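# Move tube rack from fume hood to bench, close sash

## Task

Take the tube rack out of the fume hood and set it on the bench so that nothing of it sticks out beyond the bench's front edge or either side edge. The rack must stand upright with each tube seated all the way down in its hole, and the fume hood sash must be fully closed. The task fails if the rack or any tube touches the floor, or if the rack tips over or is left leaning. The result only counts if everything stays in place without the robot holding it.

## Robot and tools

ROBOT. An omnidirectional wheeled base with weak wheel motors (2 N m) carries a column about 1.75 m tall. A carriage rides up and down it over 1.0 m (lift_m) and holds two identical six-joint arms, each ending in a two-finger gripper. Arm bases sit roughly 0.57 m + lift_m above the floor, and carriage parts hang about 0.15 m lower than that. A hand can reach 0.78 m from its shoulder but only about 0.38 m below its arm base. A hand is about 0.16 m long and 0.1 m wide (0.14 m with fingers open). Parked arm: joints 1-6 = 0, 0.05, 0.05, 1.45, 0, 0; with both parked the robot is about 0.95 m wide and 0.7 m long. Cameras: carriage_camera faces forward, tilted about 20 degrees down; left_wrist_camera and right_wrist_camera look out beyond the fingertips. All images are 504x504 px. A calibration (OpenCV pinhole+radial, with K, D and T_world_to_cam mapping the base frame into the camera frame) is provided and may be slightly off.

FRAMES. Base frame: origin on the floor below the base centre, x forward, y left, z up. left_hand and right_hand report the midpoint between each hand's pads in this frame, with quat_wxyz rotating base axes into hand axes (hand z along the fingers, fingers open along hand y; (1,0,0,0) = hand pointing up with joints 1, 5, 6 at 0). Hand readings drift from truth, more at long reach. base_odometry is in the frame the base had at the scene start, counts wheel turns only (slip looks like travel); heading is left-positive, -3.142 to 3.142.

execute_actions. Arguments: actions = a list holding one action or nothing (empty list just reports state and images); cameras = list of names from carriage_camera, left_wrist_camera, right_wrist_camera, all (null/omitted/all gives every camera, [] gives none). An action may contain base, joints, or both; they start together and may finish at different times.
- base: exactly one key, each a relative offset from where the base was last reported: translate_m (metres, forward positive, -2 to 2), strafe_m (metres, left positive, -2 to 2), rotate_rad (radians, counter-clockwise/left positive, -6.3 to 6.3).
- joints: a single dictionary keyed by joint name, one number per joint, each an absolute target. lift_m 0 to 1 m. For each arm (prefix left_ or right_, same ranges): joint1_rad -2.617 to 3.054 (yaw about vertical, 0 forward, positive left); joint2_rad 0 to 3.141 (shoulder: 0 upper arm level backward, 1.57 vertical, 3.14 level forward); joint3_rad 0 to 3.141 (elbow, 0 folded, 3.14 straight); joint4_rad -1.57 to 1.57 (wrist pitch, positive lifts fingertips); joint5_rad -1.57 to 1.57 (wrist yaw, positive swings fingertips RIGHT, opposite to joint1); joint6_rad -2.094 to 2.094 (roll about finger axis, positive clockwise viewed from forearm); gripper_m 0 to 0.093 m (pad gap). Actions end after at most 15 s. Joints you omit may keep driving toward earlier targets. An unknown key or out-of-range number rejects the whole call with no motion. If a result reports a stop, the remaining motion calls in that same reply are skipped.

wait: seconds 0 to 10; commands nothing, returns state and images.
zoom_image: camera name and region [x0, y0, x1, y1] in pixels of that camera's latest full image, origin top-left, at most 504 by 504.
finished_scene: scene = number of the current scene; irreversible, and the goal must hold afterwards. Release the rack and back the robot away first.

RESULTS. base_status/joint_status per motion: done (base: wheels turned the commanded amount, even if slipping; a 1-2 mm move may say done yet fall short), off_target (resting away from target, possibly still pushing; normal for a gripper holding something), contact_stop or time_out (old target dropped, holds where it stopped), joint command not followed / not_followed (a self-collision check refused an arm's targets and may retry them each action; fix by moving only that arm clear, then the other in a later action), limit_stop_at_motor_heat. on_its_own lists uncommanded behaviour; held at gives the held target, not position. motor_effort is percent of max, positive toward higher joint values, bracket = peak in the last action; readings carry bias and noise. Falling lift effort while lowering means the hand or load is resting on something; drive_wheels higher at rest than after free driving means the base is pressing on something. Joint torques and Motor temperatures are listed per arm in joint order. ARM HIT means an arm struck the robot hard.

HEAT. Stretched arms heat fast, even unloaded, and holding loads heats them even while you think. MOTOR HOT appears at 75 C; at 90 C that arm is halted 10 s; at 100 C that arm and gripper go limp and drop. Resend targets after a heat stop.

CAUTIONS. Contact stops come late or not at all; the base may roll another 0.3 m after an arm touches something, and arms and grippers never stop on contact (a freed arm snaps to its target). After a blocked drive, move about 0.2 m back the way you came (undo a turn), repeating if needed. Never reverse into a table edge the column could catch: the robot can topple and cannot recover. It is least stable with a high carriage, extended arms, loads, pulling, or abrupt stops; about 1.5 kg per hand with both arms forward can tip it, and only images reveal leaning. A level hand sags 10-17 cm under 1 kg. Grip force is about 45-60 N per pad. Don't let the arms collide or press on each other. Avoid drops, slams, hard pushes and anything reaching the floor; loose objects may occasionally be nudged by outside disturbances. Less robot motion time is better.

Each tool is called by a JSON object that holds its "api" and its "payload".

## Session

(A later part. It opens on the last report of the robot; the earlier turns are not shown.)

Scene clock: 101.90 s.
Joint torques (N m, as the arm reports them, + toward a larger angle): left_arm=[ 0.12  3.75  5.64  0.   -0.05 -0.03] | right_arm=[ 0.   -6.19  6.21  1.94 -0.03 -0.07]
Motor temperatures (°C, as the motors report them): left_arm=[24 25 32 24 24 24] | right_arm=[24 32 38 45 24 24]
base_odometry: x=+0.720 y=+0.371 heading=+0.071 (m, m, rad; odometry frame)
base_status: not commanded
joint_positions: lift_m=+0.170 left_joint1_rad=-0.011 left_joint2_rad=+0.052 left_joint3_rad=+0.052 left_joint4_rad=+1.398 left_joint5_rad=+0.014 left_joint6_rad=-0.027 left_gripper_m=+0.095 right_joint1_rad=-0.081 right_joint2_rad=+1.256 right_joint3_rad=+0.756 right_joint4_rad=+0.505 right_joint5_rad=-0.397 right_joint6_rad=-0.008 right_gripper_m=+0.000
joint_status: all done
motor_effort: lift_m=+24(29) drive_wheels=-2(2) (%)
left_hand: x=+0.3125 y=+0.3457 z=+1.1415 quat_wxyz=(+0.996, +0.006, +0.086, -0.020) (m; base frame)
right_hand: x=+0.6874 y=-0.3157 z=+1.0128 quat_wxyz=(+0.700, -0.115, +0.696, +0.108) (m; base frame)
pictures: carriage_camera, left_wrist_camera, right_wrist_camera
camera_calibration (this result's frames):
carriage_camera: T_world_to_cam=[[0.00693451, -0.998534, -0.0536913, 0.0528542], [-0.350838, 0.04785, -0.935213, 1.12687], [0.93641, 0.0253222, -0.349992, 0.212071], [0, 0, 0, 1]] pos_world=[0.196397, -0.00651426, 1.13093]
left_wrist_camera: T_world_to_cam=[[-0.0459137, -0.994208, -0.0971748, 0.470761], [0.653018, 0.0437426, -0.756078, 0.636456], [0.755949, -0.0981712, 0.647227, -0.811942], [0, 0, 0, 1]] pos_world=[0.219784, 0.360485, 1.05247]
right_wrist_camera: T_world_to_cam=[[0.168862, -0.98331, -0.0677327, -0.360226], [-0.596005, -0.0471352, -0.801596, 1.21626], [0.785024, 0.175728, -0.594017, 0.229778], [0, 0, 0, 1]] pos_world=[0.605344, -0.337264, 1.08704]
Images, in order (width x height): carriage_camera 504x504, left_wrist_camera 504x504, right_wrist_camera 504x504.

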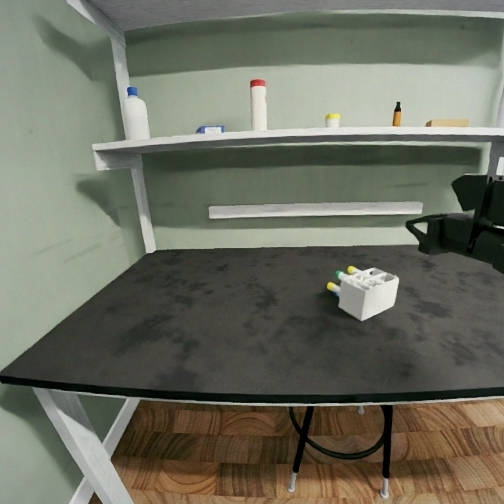

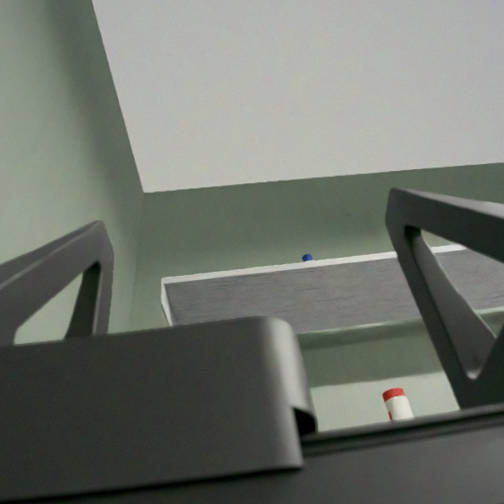

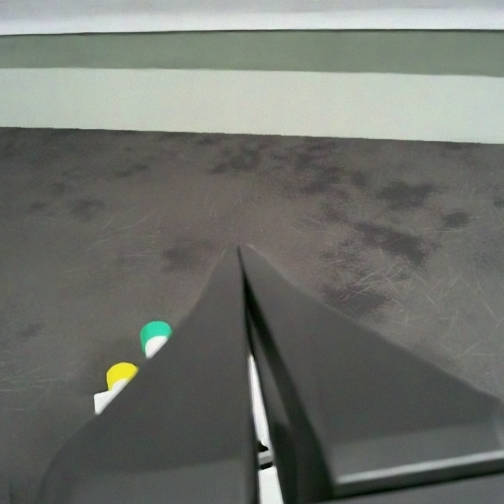

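{"api": "zoom_image", "payload": {"camera": "carriage_camera", "region": [300, 245, 420, 335]}}

Region (300, 245, 420, 335) of carriage_camera's 504x504 image, scaled by 4.200, with more detail than that image has; it fills the top 378 rows of this view, and the rest is white.

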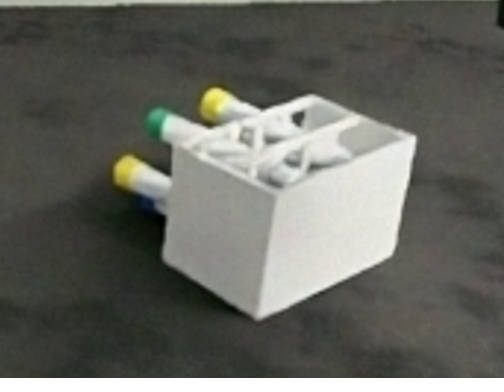

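{"api": "execute_actions", "payload": {"actions": [{"base":{"translate_m":-0.15},"joints":{"lift_m":0.35,"right_joint1_rad":0,"right_joint2_rad":1.6,"right_joint3_rad":1.35,"right_joint4_rad":-1.3,"right_joint5_rad":0,"right_joint6_rad":-1.57,"right_gripper_m":0.058}}], "cameras": []}}

{"api": "execute_actions", "payload": {"actions": [{"base":{"rotate_rad":0.5}}], "cameras": []}}

{"api": "execute_actions", "payload": {"actions": [{"base":{"strafe_m":-0.3}}]}}

Scene clock: 112.63 s.
Joint torques (N m, as the arm reports them, + toward a larger angle): left_arm=[-0.04  3.85  5.62 -0.01 -0.02 -0.04] | right_arm=[ 0.15 -7.12  6.35  0.39 -0.01 -0.23]
Motor temperatures (°C, as the motors report them): left_arm=[24 25 32 24 24 24] | right_arm=[24 31 38 44 24 23]
base_odometry: x=+0.571 y=+0.360 heading=+0.071 (m, m, rad; odometry frame)
base_status: done
joint_positions: lift_m=+0.350 left_joint1_rad=-0.011 left_joint2_rad=+0.052 left_joint3_rad=+0.052 left_joint4_rad=+1.398 left_joint5_rad=+0.014 left_joint6_rad=-0.027 left_gripper_m=+0.095 right_joint1_rad=-0.002 right_joint2_rad=+1.595 right_joint3_rad=+1.345 right_joint4_rad=-1.302 right_joint5_rad=-0.006 right_joint6_rad=-1.562 right_gripper_m=+0.058
joint_status: all done
motor_effort: lift_m=+24(30) drive_wheels=+3(29) (%)
left_hand: x=+0.3126 y=+0.3457 z=+1.3214 quat_wxyz=(+0.996, +0.006, +0.087, -0.020) (m; base frame)
right_hand: x=+0.5521 y=-0.3483 z=+1.0211 quat_wxyz=(+0.009, -0.703, +0.711, -0.005) (m; base frame)
pictures: none
No camera images: the call's "cameras" was empty. Leave "cameras" out to get every camera's image.

Scene clock: 114.50 s.
Joint torques (N m, as the arm reports them, + toward a larger angle): left_arm=[-0.11  3.62  5.72  0.   -0.02 -0.05] | right_arm=[ 0.27 -7.35  6.3   0.35 -0.03 -0.22]
Motor temperatures (°C, as the motors report them): left_arm=[24 25 32 24 24 24] | right_arm=[24 31 38 43 24 23]
base_odometry: x=+0.571 y=+0.360 heading=+0.570 (m, m, rad; odometry frame)
base_status: done
joint_positions: lift_m=+0.350 left_joint1_rad=-0.011 left_joint2_rad=+0.052 left_joint3_rad=+0.052 left_joint4_rad=+1.398 left_joint5_rad=+0.014 left_joint6_rad=-0.027 left_gripper_m=+0.095 right_joint1_rad=-0.002 right_joint2_rad=+1.595 right_joint3_rad=+1.345 right_joint4_rad=-1.300 right_joint5_rad=-0.005 right_joint6_rad=-1.562 right_gripper_m=+0.058
joint_status: not commanded
motor_effort: lift_m=+24(24) drive_wheels=+7(25) (%)
left_hand: x=+0.3126 y=+0.3457 z=+1.3214 quat_wxyz=(+0.996, +0.006, +0.087, -0.020) (m; base frame)
right_hand: x=+0.5525 y=-0.3484 z=+1.0211 quat_wxyz=(+0.009, -0.703, +0.711, -0.005) (m; base frame)
pictures: none
No camera images: the call's "cameras" was empty. Leave "cameras" out to get every camera's image.

Scene clock: 116.97 s.
Joint torques (N m, as the arm reports them, + toward a larger angle): left_arm=[ 0.01  3.78  5.62 -0.01 -0.05 -0.04] | right_arm=[ 0.08 -7.4   6.48  0.34 -0.05 -0.22]
Motor temperatures (°C, as the motors report them): left_arm=[24 25 32 24 24 24] | right_arm=[24 31 38 42 24 23]
base_odometry: x=+0.733 y=+0.108 heading=+0.571 (m, m, rad; odometry frame)
base_status: done
joint_positions: lift_m=+0.350 left_joint1_rad=-0.011 left_joint2_rad=+0.052 left_joint3_rad=+0.052 left_joint4_rad=+1.398 left_joint5_rad=+0.014 left_joint6_rad=-0.027 left_gripper_m=+0.095 right_joint1_rad=-0.002 right_joint2_rad=+1.595 right_joint3_rad=+1.345 right_joint4_rad=-1.300 right_joint5_rad=-0.004 right_joint6_rad=-1.562 right_gripper_m=+0.058
joint_status: not commanded
motor_effort: lift_m=+24(24) drive_wheels=-5(30) (%)
left_hand: x=+0.3126 y=+0.3457 z=+1.3214 quat_wxyz=(+0.996, +0.006, +0.087, -0.020) (m; base frame)
right_hand: x=+0.5525 y=-0.3486 z=+1.0211 quat_wxyz=(+0.009, -0.703, +0.711, -0.006) (m; base frame)
pictures: carriage_camera, left_wrist_camera, right_wrist_camera
camera_calibration (this result's frames):
carriage_camera: T_world_to_cam=[[0.00693451, -0.998534, -0.0536913, 0.0625172], [-0.350838, 0.04785, -0.935213, 1.29518], [0.93641, 0.0253222, -0.349992, 0.27506], [0, 0, 0, 1]] pos_world=[0.196397, -0.00651426, 1.3109]
left_wrist_camera: T_world_to_cam=[[-0.0459508, -0.994207, -0.0971614, 0.488245], [0.652729, 0.0437457, -0.756327, 0.772875], [0.756196, -0.0981739, 0.646938, -0.928179], [0, 0, 0, 1]] pos_world=[0.219843, 0.360484, 1.23246]
right_wrist_camera: T_world_to_cam=[[0.982197, -0.089107, 0.165377, -0.744892], [-0.169755, -0.79803, 0.578214, -0.765202], [0.0804527, -0.595994, -0.798948, 0.675861], [0, 0, 0, 1]] pos_world=[0.547358, -0.27422, 1.10562]
Images, in order (width x height): carriage_camera 504x504, left_wrist_camera 504x504, right_wrist_camera 504x504.

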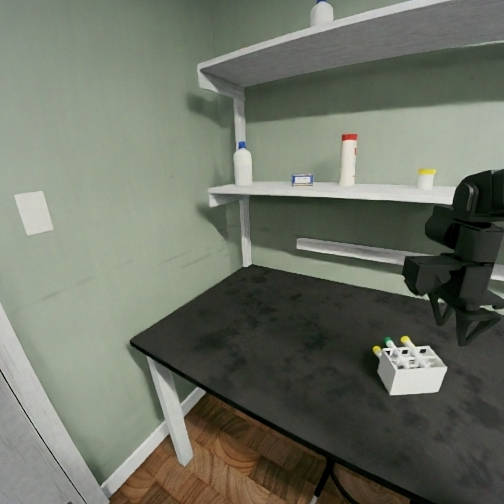

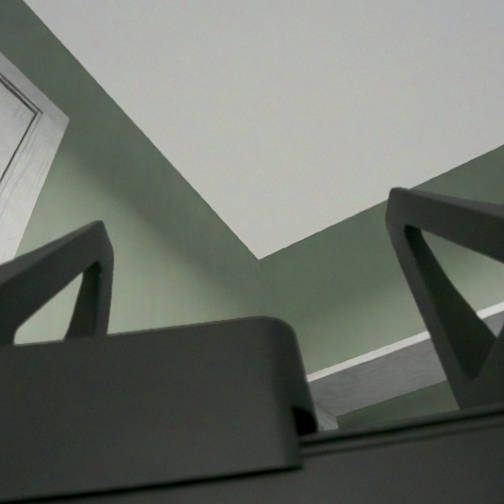

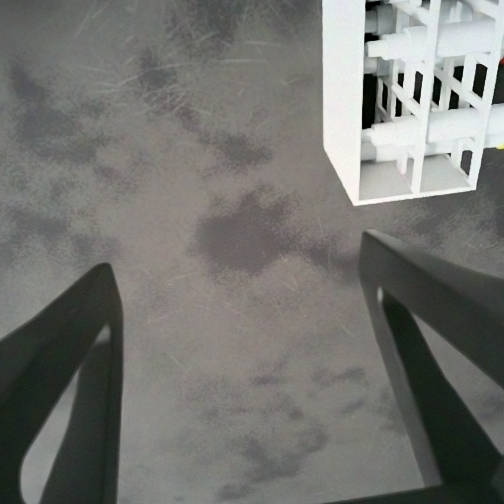

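{"api": "execute_actions", "payload": {"actions": [{"base":{"translate_m":0.11}}], "cameras": []}}

{"api": "execute_actions", "payload": {"actions": [{"joints":{"lift_m":0.27}}]}}

Scene clock: 120.13 s.
Joint torques (N m, as the arm reports them, + toward a larger angle): left_arm=[-0.05  3.78  5.61 -0.02 -0.05 -0.02] | right_arm=[ 0.26 -7.24  6.44  0.34 -0.05 -0.2 ]
Motor temperatures (°C, as the motors report them): left_arm=[24 25 32 24 24 24] | right_arm=[24 31 38 41 24 23]
base_odometry: x=+0.826 y=+0.167 heading=+0.571 (m, m, rad; odometry frame)
base_status: done
joint_positions: lift_m=+0.350 left_joint1_rad=-0.011 left_joint2_rad=+0.052 left_joint3_rad=+0.052 left_joint4_rad=+1.398 left_joint5_rad=+0.014 left_joint6_rad=-0.027 left_gripper_m=+0.095 right_joint1_rad=-0.002 right_joint2_rad=+1.595 right_joint3_rad=+1.345 right_joint4_rad=-1.300 right_joint5_rad=-0.004 right_joint6_rad=-1.562 right_gripper_m=+0.058
joint_status: not commanded
motor_effort: lift_m=+24(24) drive_wheels=-4(25) (%)
left_hand: x=+0.3124 y=+0.3457 z=+1.3214 quat_wxyz=(+0.996, +0.006, +0.086, -0.020) (m; base frame)
right_hand: x=+0.5525 y=-0.3486 z=+1.0211 quat_wxyz=(+0.009, -0.703, +0.711, -0.006) (m; base frame)
pictures: none
No camera images: the call's "cameras" was empty. Leave "cameras" out to get every camera's image.

Scene clock: 121.07 s.
Joint torques (N m, as the arm reports them, + toward a larger angle): left_arm=[-0.03  3.83  5.73 -0.04 -0.03 -0.03] | right_arm=[-0.01 -8.02  6.51  0.34 -0.05 -0.26]
Motor temperatures (°C, as the motors report them): left_arm=[24 25 32 24 24 24] | right_arm=[24 31 38 41 24 23]
base_odometry: x=+0.826 y=+0.167 heading=+0.571 (m, m, rad; odometry frame)
base_status: not commanded
joint_positions: lift_m=+0.275 left_joint1_rad=-0.011 left_joint2_rad=+0.052 left_joint3_rad=+0.052 left_joint4_rad=+1.398 left_joint5_rad=+0.014 left_joint6_rad=-0.027 left_gripper_m=+0.095 right_joint1_rad=-0.002 right_joint2_rad=+1.602 right_joint3_rad=+1.344 right_joint4_rad=-1.301 right_joint5_rad=-0.002 right_joint6_rad=-1.562 right_gripper_m=+0.058
joint_status: lift_m contact_stop (moved -0.075 of -0.080)
on_its_own: lift_m is held at +0.275, not at your +0.270, since a contact_stop
motor_effort: lift_m=+23(23) drive_wheels=+5(11) (%)
left_hand: x=+0.3126 y=+0.3457 z=+1.2461 quat_wxyz=(+0.996, +0.006, +0.086, -0.020) (m; base frame)
right_hand: x=+0.5523 y=-0.3487 z=+0.9439 quat_wxyz=(+0.005, -0.703, +0.711, -0.003) (m; base frame)
pictures: carriage_camera, left_wrist_camera, right_wrist_camera
camera_calibration (this result's frames):
carriage_camera: T_world_to_cam=[[0.00693451, -0.998534, -0.0536913, 0.0584776], [-0.350838, 0.04785, -0.935213, 1.22482], [0.93641, 0.0253222, -0.349992, 0.248728], [0, 0, 0, 1]] pos_world=[0.196397, -0.00651426, 1.23566]
left_wrist_camera: T_world_to_cam=[[-0.0458489, -0.994247, -0.096801, 0.480523], [0.653012, 0.0435014, -0.756097, 0.715665], [0.755958, -0.0978784, 0.647261, -0.879828], [0, 0, 0, 1]] pos_world=[0.219807, 0.36051, 1.15711]
right_wrist_camera: T_world_to_cam=[[0.983556, -0.0881372, 0.157635, -0.725073], [-0.164523, -0.797276, 0.580761, -0.725778], [0.0744919, -0.597146, -0.798666, 0.616771], [0, 0, 0, 1]] pos_world=[0.547798, -0.274249, 1.02839]
Images, in order (width x height): carriage_camera 504x504, left_wrist_camera 504x504, right_wrist_camera 504x504.

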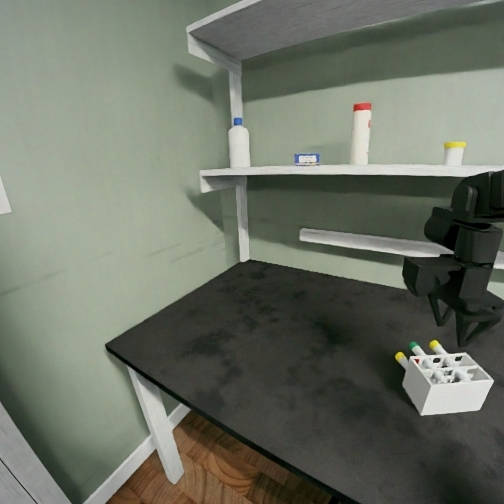

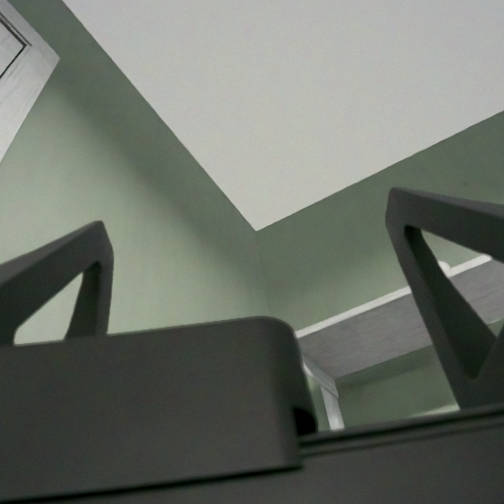

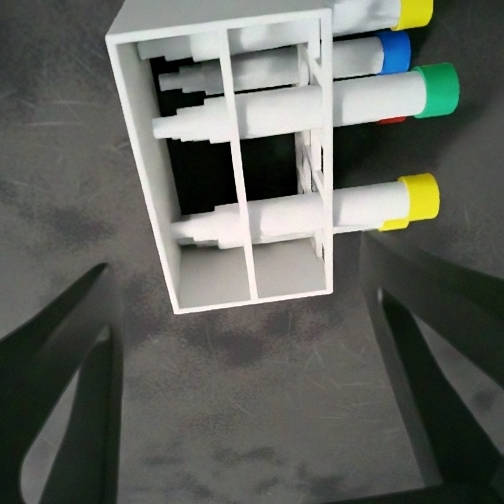

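{"api": "execute_actions", "payload": {"actions": []}}

Scene clock: 124.60 s.
Joint torques (N m, as the arm reports them, + toward a larger angle): left_arm=[-0.04  3.66  5.72  0.   -0.05 -0.04] | right_arm=[ 0.19 -7.98  6.39  0.33 -0.05 -0.21]
Motor temperatures (°C, as the motors report them): left_arm=[24 25 32 24 24 24] | right_arm=[24 31 38 40 24 23]
base_odometry: x=+0.826 y=+0.167 heading=+0.571 (m, m, rad; odometry frame)
base_status: not commanded
joint_positions: lift_m=+0.275 left_joint1_rad=-0.011 left_joint2_rad=+0.052 left_joint3_rad=+0.052 left_joint4_rad=+1.398 left_joint5_rad=+0.014 left_joint6_rad=-0.027 left_gripper_m=+0.095 right_joint1_rad=-0.002 right_joint2_rad=+1.602 right_joint3_rad=+1.344 right_joint4_rad=-1.301 right_joint5_rad=-0.002 right_joint6_rad=-1.562 right_gripper_m=+0.058
joint_status: lift_m contact_stop (moved -0.075 of -0.080)
on_its_own: lift_m is held at +0.275, not at your +0.270, since a contact_stop
motor_effort: lift_m=+23(23) drive_wheels=+4(11) (%)
left_hand: x=+0.3126 y=+0.3457 z=+1.2461 quat_wxyz=(+0.996, +0.006, +0.086, -0.020) (m; base frame)
right_hand: x=+0.5523 y=-0.3487 z=+0.9439 quat_wxyz=(+0.005, -0.703, +0.711, -0.003) (m; base frame)
pictures: carriage_camera, left_wrist_camera, right_wrist_camera
camera_calibration (this result's frames):
carriage_camera: T_world_to_cam=[[0.00693451, -0.998534, -0.0536913, 0.0584776], [-0.350838, 0.04785, -0.935213, 1.22482], [0.93641, 0.0253222, -0.349992, 0.248728], [0, 0, 0, 1]] pos_world=[0.196397, -0.00651426, 1.23566]
left_wrist_camera: T_world_to_cam=[[-0.0458489, -0.994247, -0.096801, 0.480523], [0.653012, 0.0435014, -0.756097, 0.715665], [0.755958, -0.0978784, 0.647261, -0.879828], [0, 0, 0, 1]] pos_world=[0.219807, 0.36051, 1.15711]
right_wrist_camera: T_world_to_cam=[[0.983556, -0.0881372, 0.157635, -0.725073], [-0.164523, -0.797276, 0.580761, -0.725778], [0.0744919, -0.597146, -0.798666, 0.616771], [0, 0, 0, 1]] pos_world=[0.547798, -0.274249, 1.02839]
Images, in order (width x height): carriage_camera 504x504, left_wrist_camera 504x504, right_wrist_camera 504x504.

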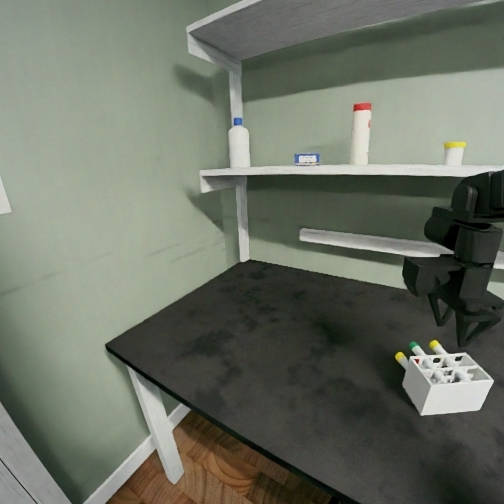

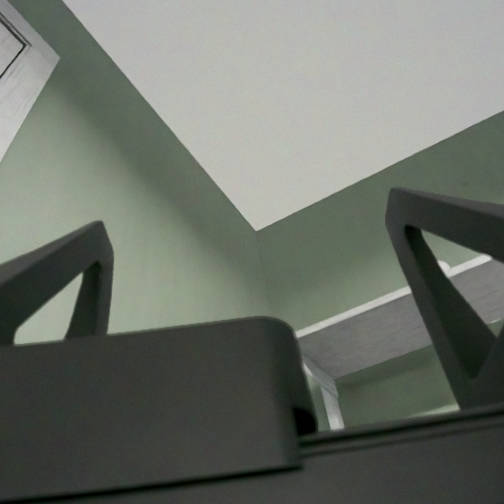

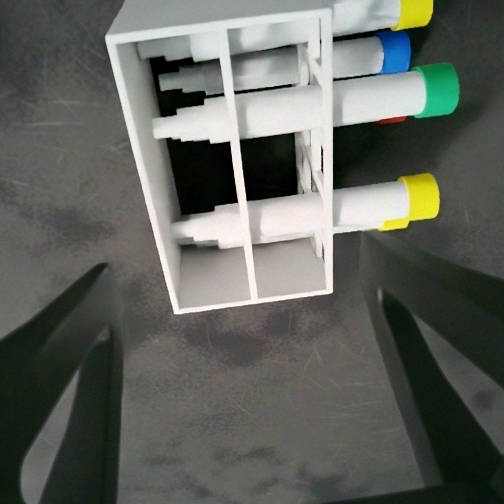

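{"api": "execute_actions", "payload": {"actions": [{"joints":{"right_joint2_rad":1.7,"right_joint3_rad":1.345,"right_joint4_rad":-1.21}}], "cameras": ["right_wrist_camera","carriage_camera"]}}

Scene clock: 129.77 s.
Joint torques (N m, as the arm reports them, + toward a larger angle): left_arm=[ 0.02  3.77  5.64  0.03 -0.03 -0.03] | right_arm=[ 0.11 -9.06  5.86  0.33 -0.07 -0.21]
Motor temperatures (°C, as the motors report them): left_arm=[24 25 32 24 24 24] | right_arm=[24 32 38 39 24 23]
base_odometry: x=+0.826 y=+0.167 heading=+0.571 (m, m, rad; odometry frame)
base_status: not commanded
joint_positions: lift_m=+0.275 left_joint1_rad=-0.011 left_joint2_rad=+0.052 left_joint3_rad=+0.052 left_joint4_rad=+1.398 left_joint5_rad=+0.014 left_joint6_rad=-0.027 left_gripper_m=+0.095 right_joint1_rad=-0.002 right_joint2_rad=+1.703 right_joint3_rad=+1.344 right_joint4_rad=-1.214 right_joint5_rad=-0.002 right_joint6_rad=-1.562 right_gripper_m=+0.058
joint_status: all done
on_its_own: lift_m is held at +0.275, not at your +0.270, since a contact_stop
motor_effort: lift_m=+23(23) drive_wheels=+4(5) (%)
left_hand: x=+0.3126 y=+0.3457 z=+1.2461 quat_wxyz=(+0.996, +0.006, +0.086, -0.020) (m; base frame)
right_hand: x=+0.5737 y=-0.3488 z=+0.9161 quat_wxyz=(+0.000, -0.703, +0.711, +0.002) (m; base frame)
pictures: carriage_camera, right_wrist_camera
camera_calibration (this result's frames):
carriage_camera: T_world_to_cam=[[0.00693451, -0.998534, -0.0536913, 0.0584776], [-0.350838, 0.04785, -0.935213, 1.22482], [0.93641, 0.0253222, -0.349992, 0.248728], [0, 0, 0, 1]] pos_world=[0.196397, -0.00651426, 1.23566]
right_wrist_camera: T_world_to_cam=[[0.985793, -0.0881418, 0.142983, -0.72958], [-0.155865, -0.797293, 0.58312, -0.713265], [0.0626018, -0.597122, -0.799704, 0.600702], [0, 0, 0, 1]] pos_world=[0.570436, -0.274296, 1.00062]
Images, in order (width x height): carriage_camera 504x504, right_wrist_camera 504x504.

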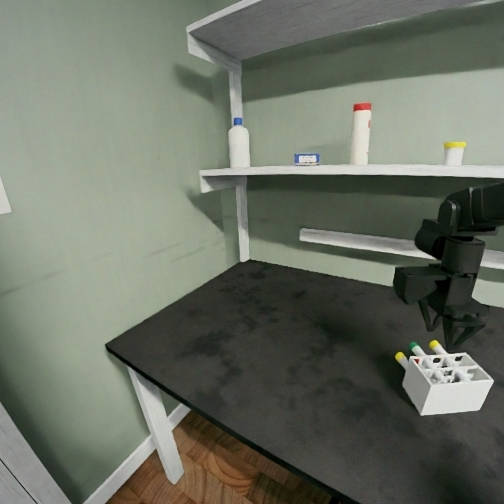

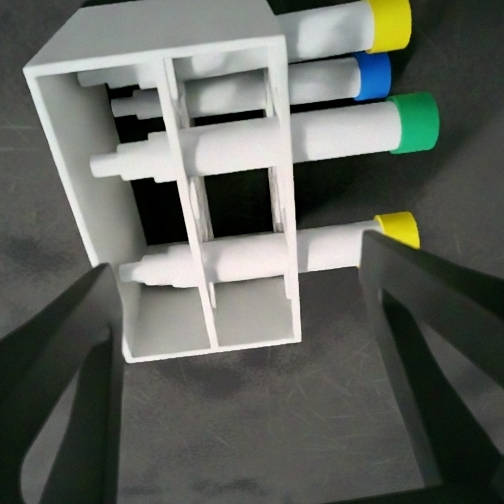

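{"api": "execute_actions", "payload": {"actions": [{"joints":{"right_joint2_rad":1.72,"right_joint3_rad":1.27,"right_joint4_rad":-1.11}}], "cameras": ["right_wrist_camera","carriage_camera"]}}

{"api": "zoom_image", "payload": {"camera": "carriage_camera", "region": [360, 260, 504, 430]}}

Scene clock: 132.23 s.
Joint torques (N m, as the arm reports them, + toward a larger angle): left_arm=[-0.12  3.74  5.74  0.   -0.01 -0.01] | right_arm=[ 0.13 -8.01  4.58  0.45 -0.04 -0.22]
Motor temperatures (°C, as the motors report them): left_arm=[24 25 32 24 24 24] | right_arm=[24 32 38 39 24 23]
base_odometry: x=+0.826 y=+0.167 heading=+0.571 (m, m, rad; odometry frame)
base_status: not commanded
joint_positions: lift_m=+0.275 left_joint1_rad=-0.011 left_joint2_rad=+0.052 left_joint3_rad=+0.052 left_joint4_rad=+1.398 left_joint5_rad=+0.014 left_joint6_rad=-0.027 left_gripper_m=+0.095 right_joint1_rad=-0.002 right_joint2_rad=+1.710 right_joint3_rad=+1.289 right_joint4_rad=-1.119 right_joint5_rad=-0.002 right_joint6_rad=-1.562 right_gripper_m=+0.058
joint_status: all done
on_its_own: lift_m is held at +0.275, not at your +0.270, since a contact_stop
motor_effort: lift_m=+22(23) drive_wheels=+4(4) (%)
left_hand: x=+0.3126 y=+0.3457 z=+1.2461 quat_wxyz=(+0.996, +0.006, +0.086, -0.020) (m; base frame)
right_hand: x=+0.5810 y=-0.3488 z=+0.9003 quat_wxyz=(+0.011, -0.703, +0.711, -0.010) (m; base frame)
pictures: carriage_camera, right_wrist_camera
camera_calibration (this result's frames):
carriage_camera: T_world_to_cam=[[0.00693451, -0.998534, -0.0536913, 0.0584776], [-0.350838, 0.04785, -0.935213, 1.22482], [0.93641, 0.0253222, -0.349992, 0.248728], [0, 0, 0, 1]] pos_world=[0.196397, -0.00651426, 1.23566]
right_wrist_camera: T_world_to_cam=[[0.980705, -0.0881313, 0.174498, -0.759953], [-0.174468, -0.797255, 0.57788, -0.68742], [0.0881903, -0.597174, -0.797249, 0.570553], [0, 0, 0, 1]] pos_world=[0.57504, -0.274305, 0.984729]
Images, in order (width x height): carriage_camera 504x504, right_wrist_camera 504x504.

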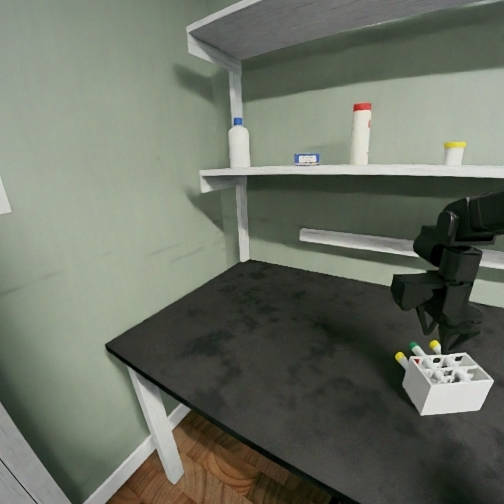

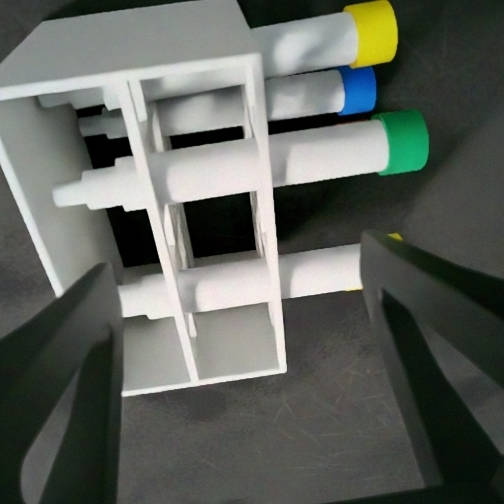

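Region (360, 260, 504, 430) of carriage_camera's 504x504 image, scaled by 2.965, with more detail than that image has; it fills the left 427 columns of this view, and the rest is white.

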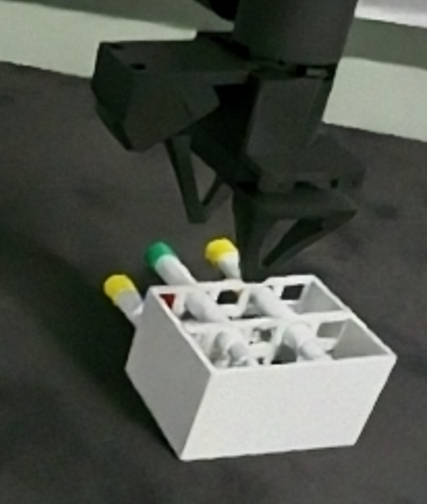

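{"api": "execute_actions", "payload": {"actions": [{"base":{"strafe_m":-0.02},"joints":{"right_joint2_rad":1.72,"right_joint3_rad":1.2,"right_joint4_rad":-1.06}}], "cameras": ["right_wrist_camera","carriage_camera"]}}

{"api": "zoom_image", "payload": {"camera": "carriage_camera", "region": [340, 260, 504, 430]}}

Scene clock: 137.90 s.
Joint torques (N m, as the arm reports them, + toward a larger angle): left_arm=[-0.06  3.74  5.78 -0.01 -0.01 -0.01] | right_arm=[ 0.07 -8.02  4.59  0.36 -0.06 -0.22]
Motor temperatures (°C, as the motors report them): left_arm=[24 25 32 24 24 24] | right_arm=[24 32 37 38 24 23]
base_odometry: x=+0.837 y=+0.150 heading=+0.571 (m, m, rad; odometry frame)
base_status: done
joint_positions: lift_m=+0.275 left_joint1_rad=-0.011 left_joint2_rad=+0.052 left_joint3_rad=+0.052 left_joint4_rad=+1.398 left_joint5_rad=+0.014 left_joint6_rad=-0.027 left_gripper_m=+0.095 right_joint1_rad=-0.002 right_joint2_rad=+1.710 right_joint3_rad=+1.216 right_joint4_rad=-1.065 right_joint5_rad=-0.002 right_joint6_rad=-1.562 right_gripper_m=+0.058
joint_status: all done
on_its_own: lift_m is held at +0.275, not at your +0.270, since a contact_stop
motor_effort: lift_m=+23(23) drive_wheels=+4(24) (%)
left_hand: x=+0.3126 y=+0.3457 z=+1.2461 quat_wxyz=(+0.996, +0.006, +0.086, -0.020) (m; base frame)
right_hand: x=+0.5726 y=-0.3488 z=+0.8824 quat_wxyz=(+0.005, -0.703, +0.711, -0.003) (m; base frame)
pictures: carriage_camera, right_wrist_camera
camera_calibration (this result's frames):
carriage_camera: T_world_to_cam=[[0.00693451, -0.998534, -0.0536913, 0.0584782], [-0.350838, 0.04785, -0.935213, 1.22483], [0.93641, 0.0253222, -0.349992, 0.248732], [0, 0, 0, 1]] pos_world=[0.196397, -0.00651426, 1.23567]
right_wrist_camera: T_world_to_cam=[[0.983676, -0.0881374, 0.156884, -0.734787], [-0.16408, -0.797277, 0.580885, -0.687114], [0.0738825, -0.597145, -0.798724, 0.566514], [0, 0, 0, 1]] pos_world=[0.568195, -0.274291, 0.9669]
Images, in order (width x height): carriage_camera 504x504, right_wrist_camera 504x504.

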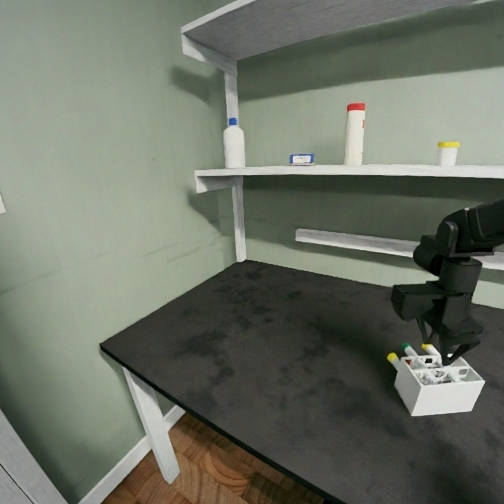

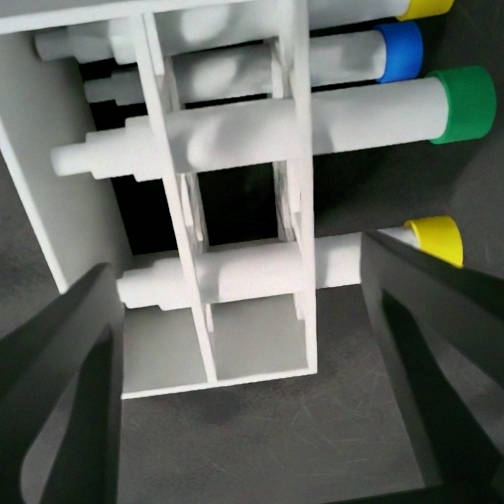

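Region (340, 260, 504, 430) of carriage_camera's 504x504 image, scaled by 2.965, with more detail than that image has; it fills the left 486 columns of this view, and the rest is white.

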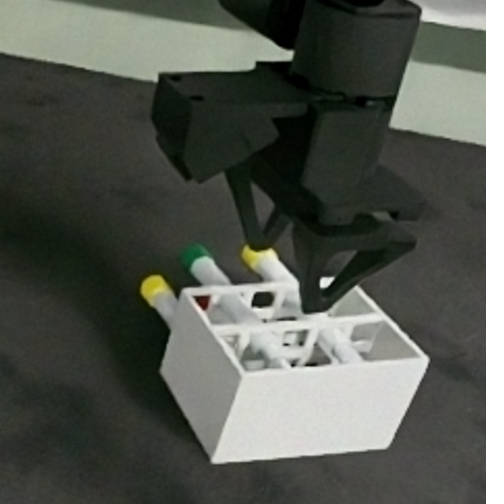

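{"api": "execute_actions", "payload": {"actions": [{"base":{"strafe_m":-0.018},"joints":{"lift_m":0.245}}], "cameras": ["right_wrist_camera","carriage_camera"]}}

Scene clock: 140.80 s.
Joint torques (N m, as the arm reports them, + toward a larger angle): left_arm=[ 0.02  3.79  5.82 -0.01 -0.02 -0.02] | right_arm=[-0.04 -8.23  4.65  0.4  -0.07 -0.24]
Motor temperatures (°C, as the motors report them): left_arm=[24 25 32 24 24 24] | right_arm=[24 32 37 38 24 23]
base_odometry: x=+0.846 y=+0.135 heading=+0.571 (m, m, rad; odometry frame)
base_status: done
joint_positions: lift_m=+0.275 left_joint1_rad=-0.011 left_joint2_rad=+0.051 left_joint3_rad=+0.051 left_joint4_rad=+1.399 left_joint5_rad=+0.013 left_joint6_rad=-0.027 left_gripper_m=+0.095 right_joint1_rad=+0.001 right_joint2_rad=+1.713 right_joint3_rad=+1.216 right_joint4_rad=-1.063 right_joint5_rad=-0.003 right_joint6_rad=-1.562 right_gripper_m=+0.058
joint_status: lift_m contact_stop (moved +0.000 of -0.030)
on_its_own: lift_m is held at +0.275, not at your +0.245, since a contact_stop
motor_effort: lift_m=+22(23) drive_wheels=+5(44) (%)
left_hand: x=+0.3120 y=+0.3459 z=+1.2460 quat_wxyz=(+0.996, +0.006, +0.085, -0.020) (m; base frame)
right_hand: x=+0.5729 y=-0.3479 z=+0.8815 quat_wxyz=(+0.005, -0.704, +0.710, -0.003) (m; base frame)
pictures: carriage_camera, right_wrist_camera
camera_calibration (this result's frames):
carriage_camera: T_world_to_cam=[[0.00693451, -0.998534, -0.0536913, 0.0584752], [-0.350838, 0.04785, -0.935213, 1.22478], [0.93641, 0.0253222, -0.349992, 0.248712], [0, 0, 0, 1]] pos_world=[0.196397, -0.00651426, 1.23562]
right_wrist_camera: T_world_to_cam=[[0.984147, -0.0855657, 0.15535, -0.732811], [-0.161061, -0.797934, 0.580828, -0.687752], [0.0742601, -0.596641, -0.799065, 0.566547], [0, 0, 0, 1]] pos_world=[0.568352, -0.273459, 0.966016]
Images, in order (width x height): carriage_camera 504x504, right_wrist_camera 504x504.

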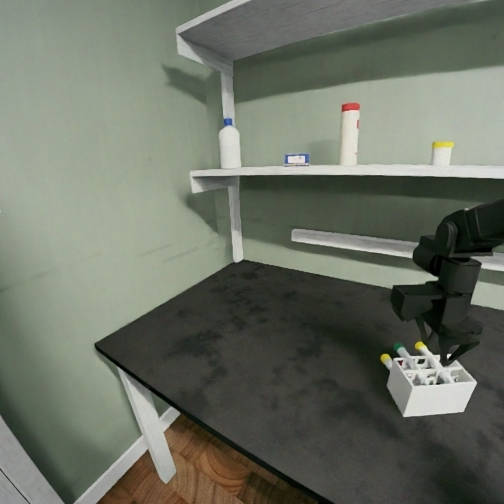

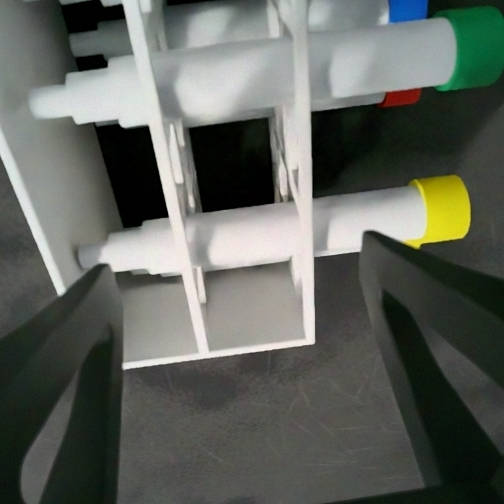

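{"api": "execute_actions", "payload": {"actions": [{"joints":{"lift_m":0.285,"right_joint2_rad":1.8,"right_joint3_rad":1.1,"right_joint4_rad":-0.87}}], "cameras": ["right_wrist_camera","carriage_camera"]}}

{"api": "zoom_image", "payload": {"camera": "carriage_camera", "region": [340, 260, 504, 430]}}

Scene clock: 144.07 s.
Joint torques (N m, as the arm reports them, + toward a larger angle): left_arm=[-0.03  3.84  5.75  0.   -0.04 -0.01] | right_arm=[-0.01 -9.64  4.49  0.36 -0.05 -0.24]
Motor temperatures (°C, as the motors report them): left_arm=[24 25 33 24 24 24] | right_arm=[24 32 37 38 24 23]
base_odometry: x=+0.846 y=+0.135 heading=+0.571 (m, m, rad; odometry frame)
base_status: not commanded
joint_positions: lift_m=+0.285 left_joint1_rad=-0.011 left_joint2_rad=+0.051 left_joint3_rad=+0.051 left_joint4_rad=+1.398 left_joint5_rad=+0.013 left_joint6_rad=-0.027 left_gripper_m=+0.095 right_joint1_rad=+0.001 right_joint2_rad=+1.803 right_joint3_rad=+1.112 right_joint4_rad=-0.878 right_joint5_rad=-0.003 right_joint6_rad=-1.562 right_gripper_m=+0.058
joint_status: all done
motor_effort: lift_m=+24(29) drive_wheels=+4(5) (%)
left_hand: x=+0.3122 y=+0.3459 z=+1.2563 quat_wxyz=(+0.996, +0.006, +0.086, -0.020) (m; base frame)
right_hand: x=+0.5771 y=-0.3479 z=+0.8415 quat_wxyz=(+0.001, -0.704, +0.710, +0.001) (m; base frame)
pictures: carriage_camera, right_wrist_camera
camera_calibration (this result's frames):
carriage_camera: T_world_to_cam=[[0.00693451, -0.998534, -0.0536913, 0.0590291], [-0.350838, 0.04785, -0.935213, 1.23443], [0.93641, 0.0253222, -0.349992, 0.252323], [0, 0, 0, 1]] pos_world=[0.196397, -0.00651426, 1.24593]
right_wrist_camera: T_world_to_cam=[[0.985472, -0.0855649, 0.14671, -0.724247], [-0.155959, -0.79793, 0.582223, -0.667959], [0.0672464, -0.596645, -0.799683, 0.538845], [0, 0, 0, 1]] pos_world=[0.573315, -0.273456, 0.92606]
Images, in order (width x height): carriage_camera 504x504, right_wrist_camera 504x504.

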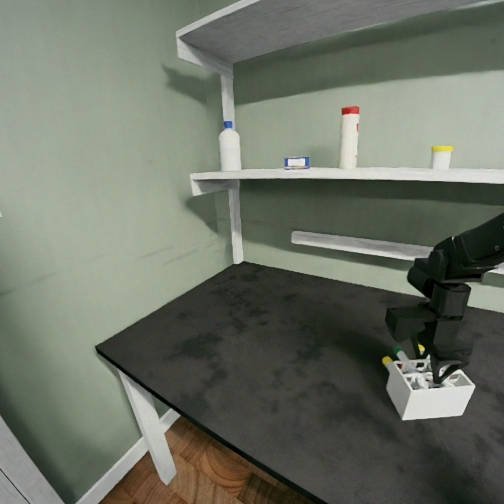

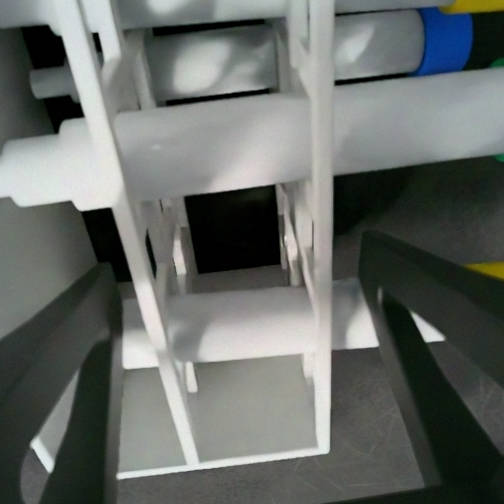

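Region (340, 260, 504, 430) of carriage_camera's 504x504 image, scaled by 2.965, with more detail than that image has; it fills the left 486 columns of this view, and the rest is white.

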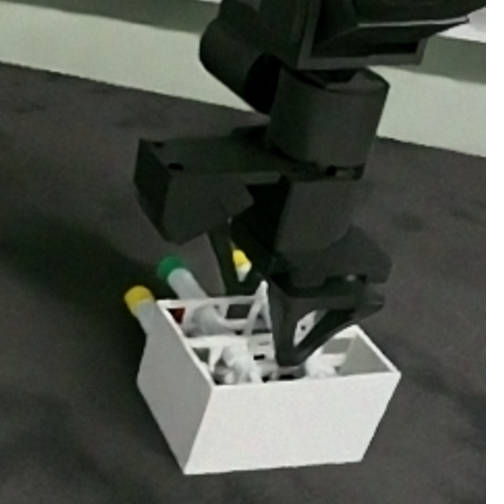

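{"api": "execute_actions", "payload": {"actions": [{"base":{"strafe_m":0.012}}], "cameras": ["right_wrist_camera"]}}

{"api": "execute_actions", "payload": {"actions": [{"joints":{"right_joint2_rad":1.82,"right_joint3_rad":1.06,"right_joint4_rad":-0.81}}], "cameras": ["right_wrist_camera","carriage_camera"]}}

Scene clock: 147.67 s.
Joint torques (N m, as the arm reports them, + toward a larger angle): left_arm=[-0.03  3.86  5.71 -0.01 -0.04 -0.04] | right_arm=[-0.02 -9.62  4.45  0.4  -0.07 -0.23]
Motor temperatures (°C, as the motors report them): left_arm=[24 25 33 24 24 24] | right_arm=[24 33 37 37 24 23]
base_odometry: x=+0.840 y=+0.145 heading=+0.571 (m, m, rad; odometry frame)
base_status: done
joint_positions: lift_m=+0.285 left_joint1_rad=-0.011 left_joint2_rad=+0.051 left_joint3_rad=+0.051 left_joint4_rad=+1.398 left_joint5_rad=+0.013 left_joint6_rad=-0.027 left_gripper_m=+0.095 right_joint1_rad=+0.001 right_joint2_rad=+1.803 right_joint3_rad=+1.112 right_joint4_rad=-0.876 right_joint5_rad=-0.003 right_joint6_rad=-1.562 right_gripper_m=+0.058
joint_status: not commanded
motor_effort: lift_m=+23(24) drive_wheels=+6(25) (%)
left_hand: x=+0.3122 y=+0.3459 z=+1.2563 quat_wxyz=(+0.996, +0.006, +0.086, -0.020) (m; base frame)
right_hand: x=+0.5775 y=-0.3479 z=+0.8415 quat_wxyz=(+0.002, -0.704, +0.710, +0.000) (m; base frame)
pictures: right_wrist_camera
camera_calibration (this result's frames):
right_wrist_camera: T_world_to_cam=[[0.985247, -0.0855651, 0.148213, -0.725752], [-0.156847, -0.797931, 0.581984, -0.667187], [0.0684666, -0.596645, -0.79958, 0.53803], [0, 0, 0, 1]] pos_world=[0.573562, -0.273455, 0.926055]
Images, in order (width x height): right_wrist_camera 504x504.

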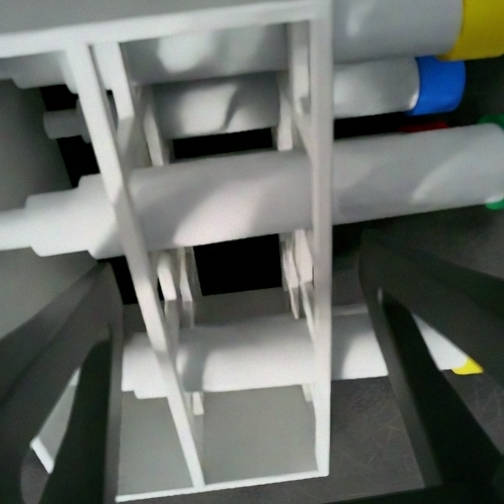

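Scene clock: 148.23 s.
Joint torques (N m, as the arm reports them, + toward a larger angle): left_arm=[-0.03  3.77  5.71 -0.01 -0.05 -0.06] | right_arm=[-0.13 -8.2   3.81  0.43 -0.07 -0.23]
Motor temperatures (°C, as the motors report them): left_arm=[24 25 33 24 24 24] | right_arm=[24 33 37 37 24 23]
base_odometry: x=+0.840 y=+0.145 heading=+0.571 (m, m, rad; odometry frame)
base_status: not commanded
joint_positions: lift_m=+0.285 left_joint1_rad=-0.011 left_joint2_rad=+0.051 left_joint3_rad=+0.051 left_joint4_rad=+1.398 left_joint5_rad=+0.013 left_joint6_rad=-0.027 left_gripper_m=+0.095 right_joint1_rad=+0.001 right_joint2_rad=+1.806 right_joint3_rad=+1.081 right_joint4_rad=-0.820 right_joint5_rad=-0.003 right_joint6_rad=-1.562 right_gripper_m=+0.058
joint_status: all done
motor_effort: lift_m=+24(24) drive_wheels=+5(6) (%)
left_hand: x=+0.3122 y=+0.3459 z=+1.2563 quat_wxyz=(+0.996, +0.006, +0.086, -0.020) (m; base frame)
right_hand: x=+0.5799 y=-0.3479 z=+0.8338 quat_wxyz=(+0.010, -0.704, +0.710, -0.008) (m; base frame)
pictures: carriage_camera, right_wrist_camera
camera_calibration (this result's frames):
carriage_camera: T_world_to_cam=[[0.00693451, -0.998534, -0.0536913, 0.0590291], [-0.350838, 0.04785, -0.935213, 1.23443], [0.93641, 0.0253222, -0.349992, 0.252323], [0, 0, 0, 1]] pos_world=[0.196397, -0.00651426, 1.24593]
right_wrist_camera: T_world_to_cam=[[0.981597, -0.0855673, 0.170722, -0.74367], [-0.170125, -0.797939, 0.578231, -0.651479], [0.0867483, -0.596633, -0.797812, 0.519614], [0, 0, 0, 1]] pos_world=[0.574075, -0.273455, 0.918221]
Images, in order (width x height): carriage_camera 504x504, right_wrist_camera 504x504.

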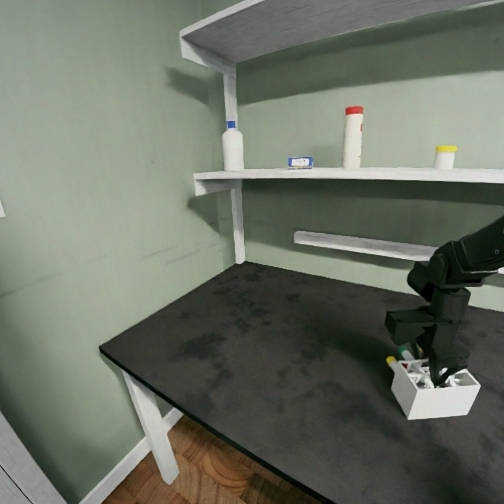

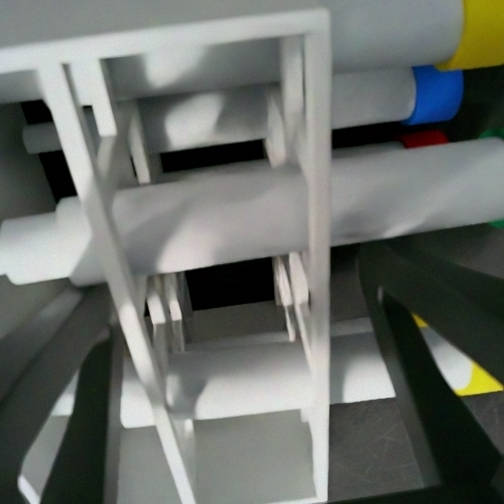

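{"api": "execute_actions", "payload": {"actions": [{"joints":{"right_joint2_rad":1.85,"right_joint3_rad":1.03,"right_joint4_rad":-0.74}}], "cameras": ["right_wrist_camera","carriage_camera"]}}

Scene clock: 150.17 s.
Joint torques (N m, as the arm reports them, + toward a larger angle): left_arm=[-0.1   3.88  5.73 -0.01 -0.05 -0.02] | right_arm=[ 0.06 -8.42  3.44  0.48 -0.12 -0.2 ]
Motor temperatures (°C, as the motors report them): left_arm=[24 25 33 24 24 24] | right_arm=[24 33 37 37 24 23]
base_odometry: x=+0.840 y=+0.145 heading=+0.571 (m, m, rad; odometry frame)
base_status: not commanded
joint_positions: lift_m=+0.285 left_joint1_rad=-0.011 left_joint2_rad=+0.051 left_joint3_rad=+0.051 left_joint4_rad=+1.398 left_joint5_rad=+0.013 left_joint6_rad=-0.027 left_gripper_m=+0.095 right_joint1_rad=+0.001 right_joint2_rad=+1.837 right_joint3_rad=+1.053 right_joint4_rad=-0.753 right_joint5_rad=-0.001 right_joint6_rad=-1.565 right_gripper_m=+0.058
joint_status: all done
motor_effort: lift_m=+24(24) drive_wheels=+4(5) (%)
left_hand: x=+0.3122 y=+0.3459 z=+1.2563 quat_wxyz=(+0.996, +0.006, +0.086, -0.020) (m; base frame)
right_hand: x=+0.5826 y=-0.3481 z=+0.8190 quat_wxyz=(+0.013, -0.705, +0.709, -0.012) (m; base frame)
pictures: carriage_camera, right_wrist_camera
camera_calibration (this result's frames):
carriage_camera: T_world_to_cam=[[0.00693451, -0.998534, -0.0536913, 0.0590291], [-0.350838, 0.04785, -0.935213, 1.23443], [0.93641, 0.0253222, -0.349992, 0.252323], [0, 0, 0, 1]] pos_world=[0.196397, -0.00651426, 1.24593]
right_wrist_camera: T_world_to_cam=[[0.980317, -0.0830899, 0.179095, -0.749089], [-0.173192, -0.797405, 0.578056, -0.640564], [0.0947803, -0.597696, -0.796101, 0.500982], [0, 0, 0, 1]] pos_world=[0.575921, -0.273596, 0.903272]
Images, in order (width x height): carriage_camera 504x504, right_wrist_camera 504x504.

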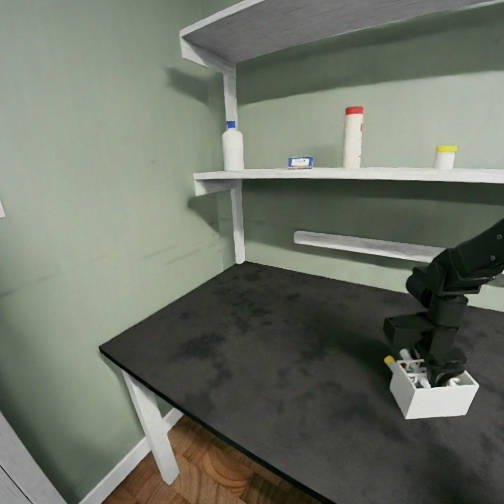

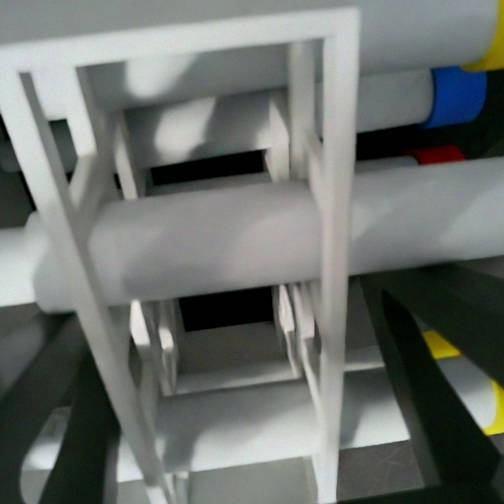

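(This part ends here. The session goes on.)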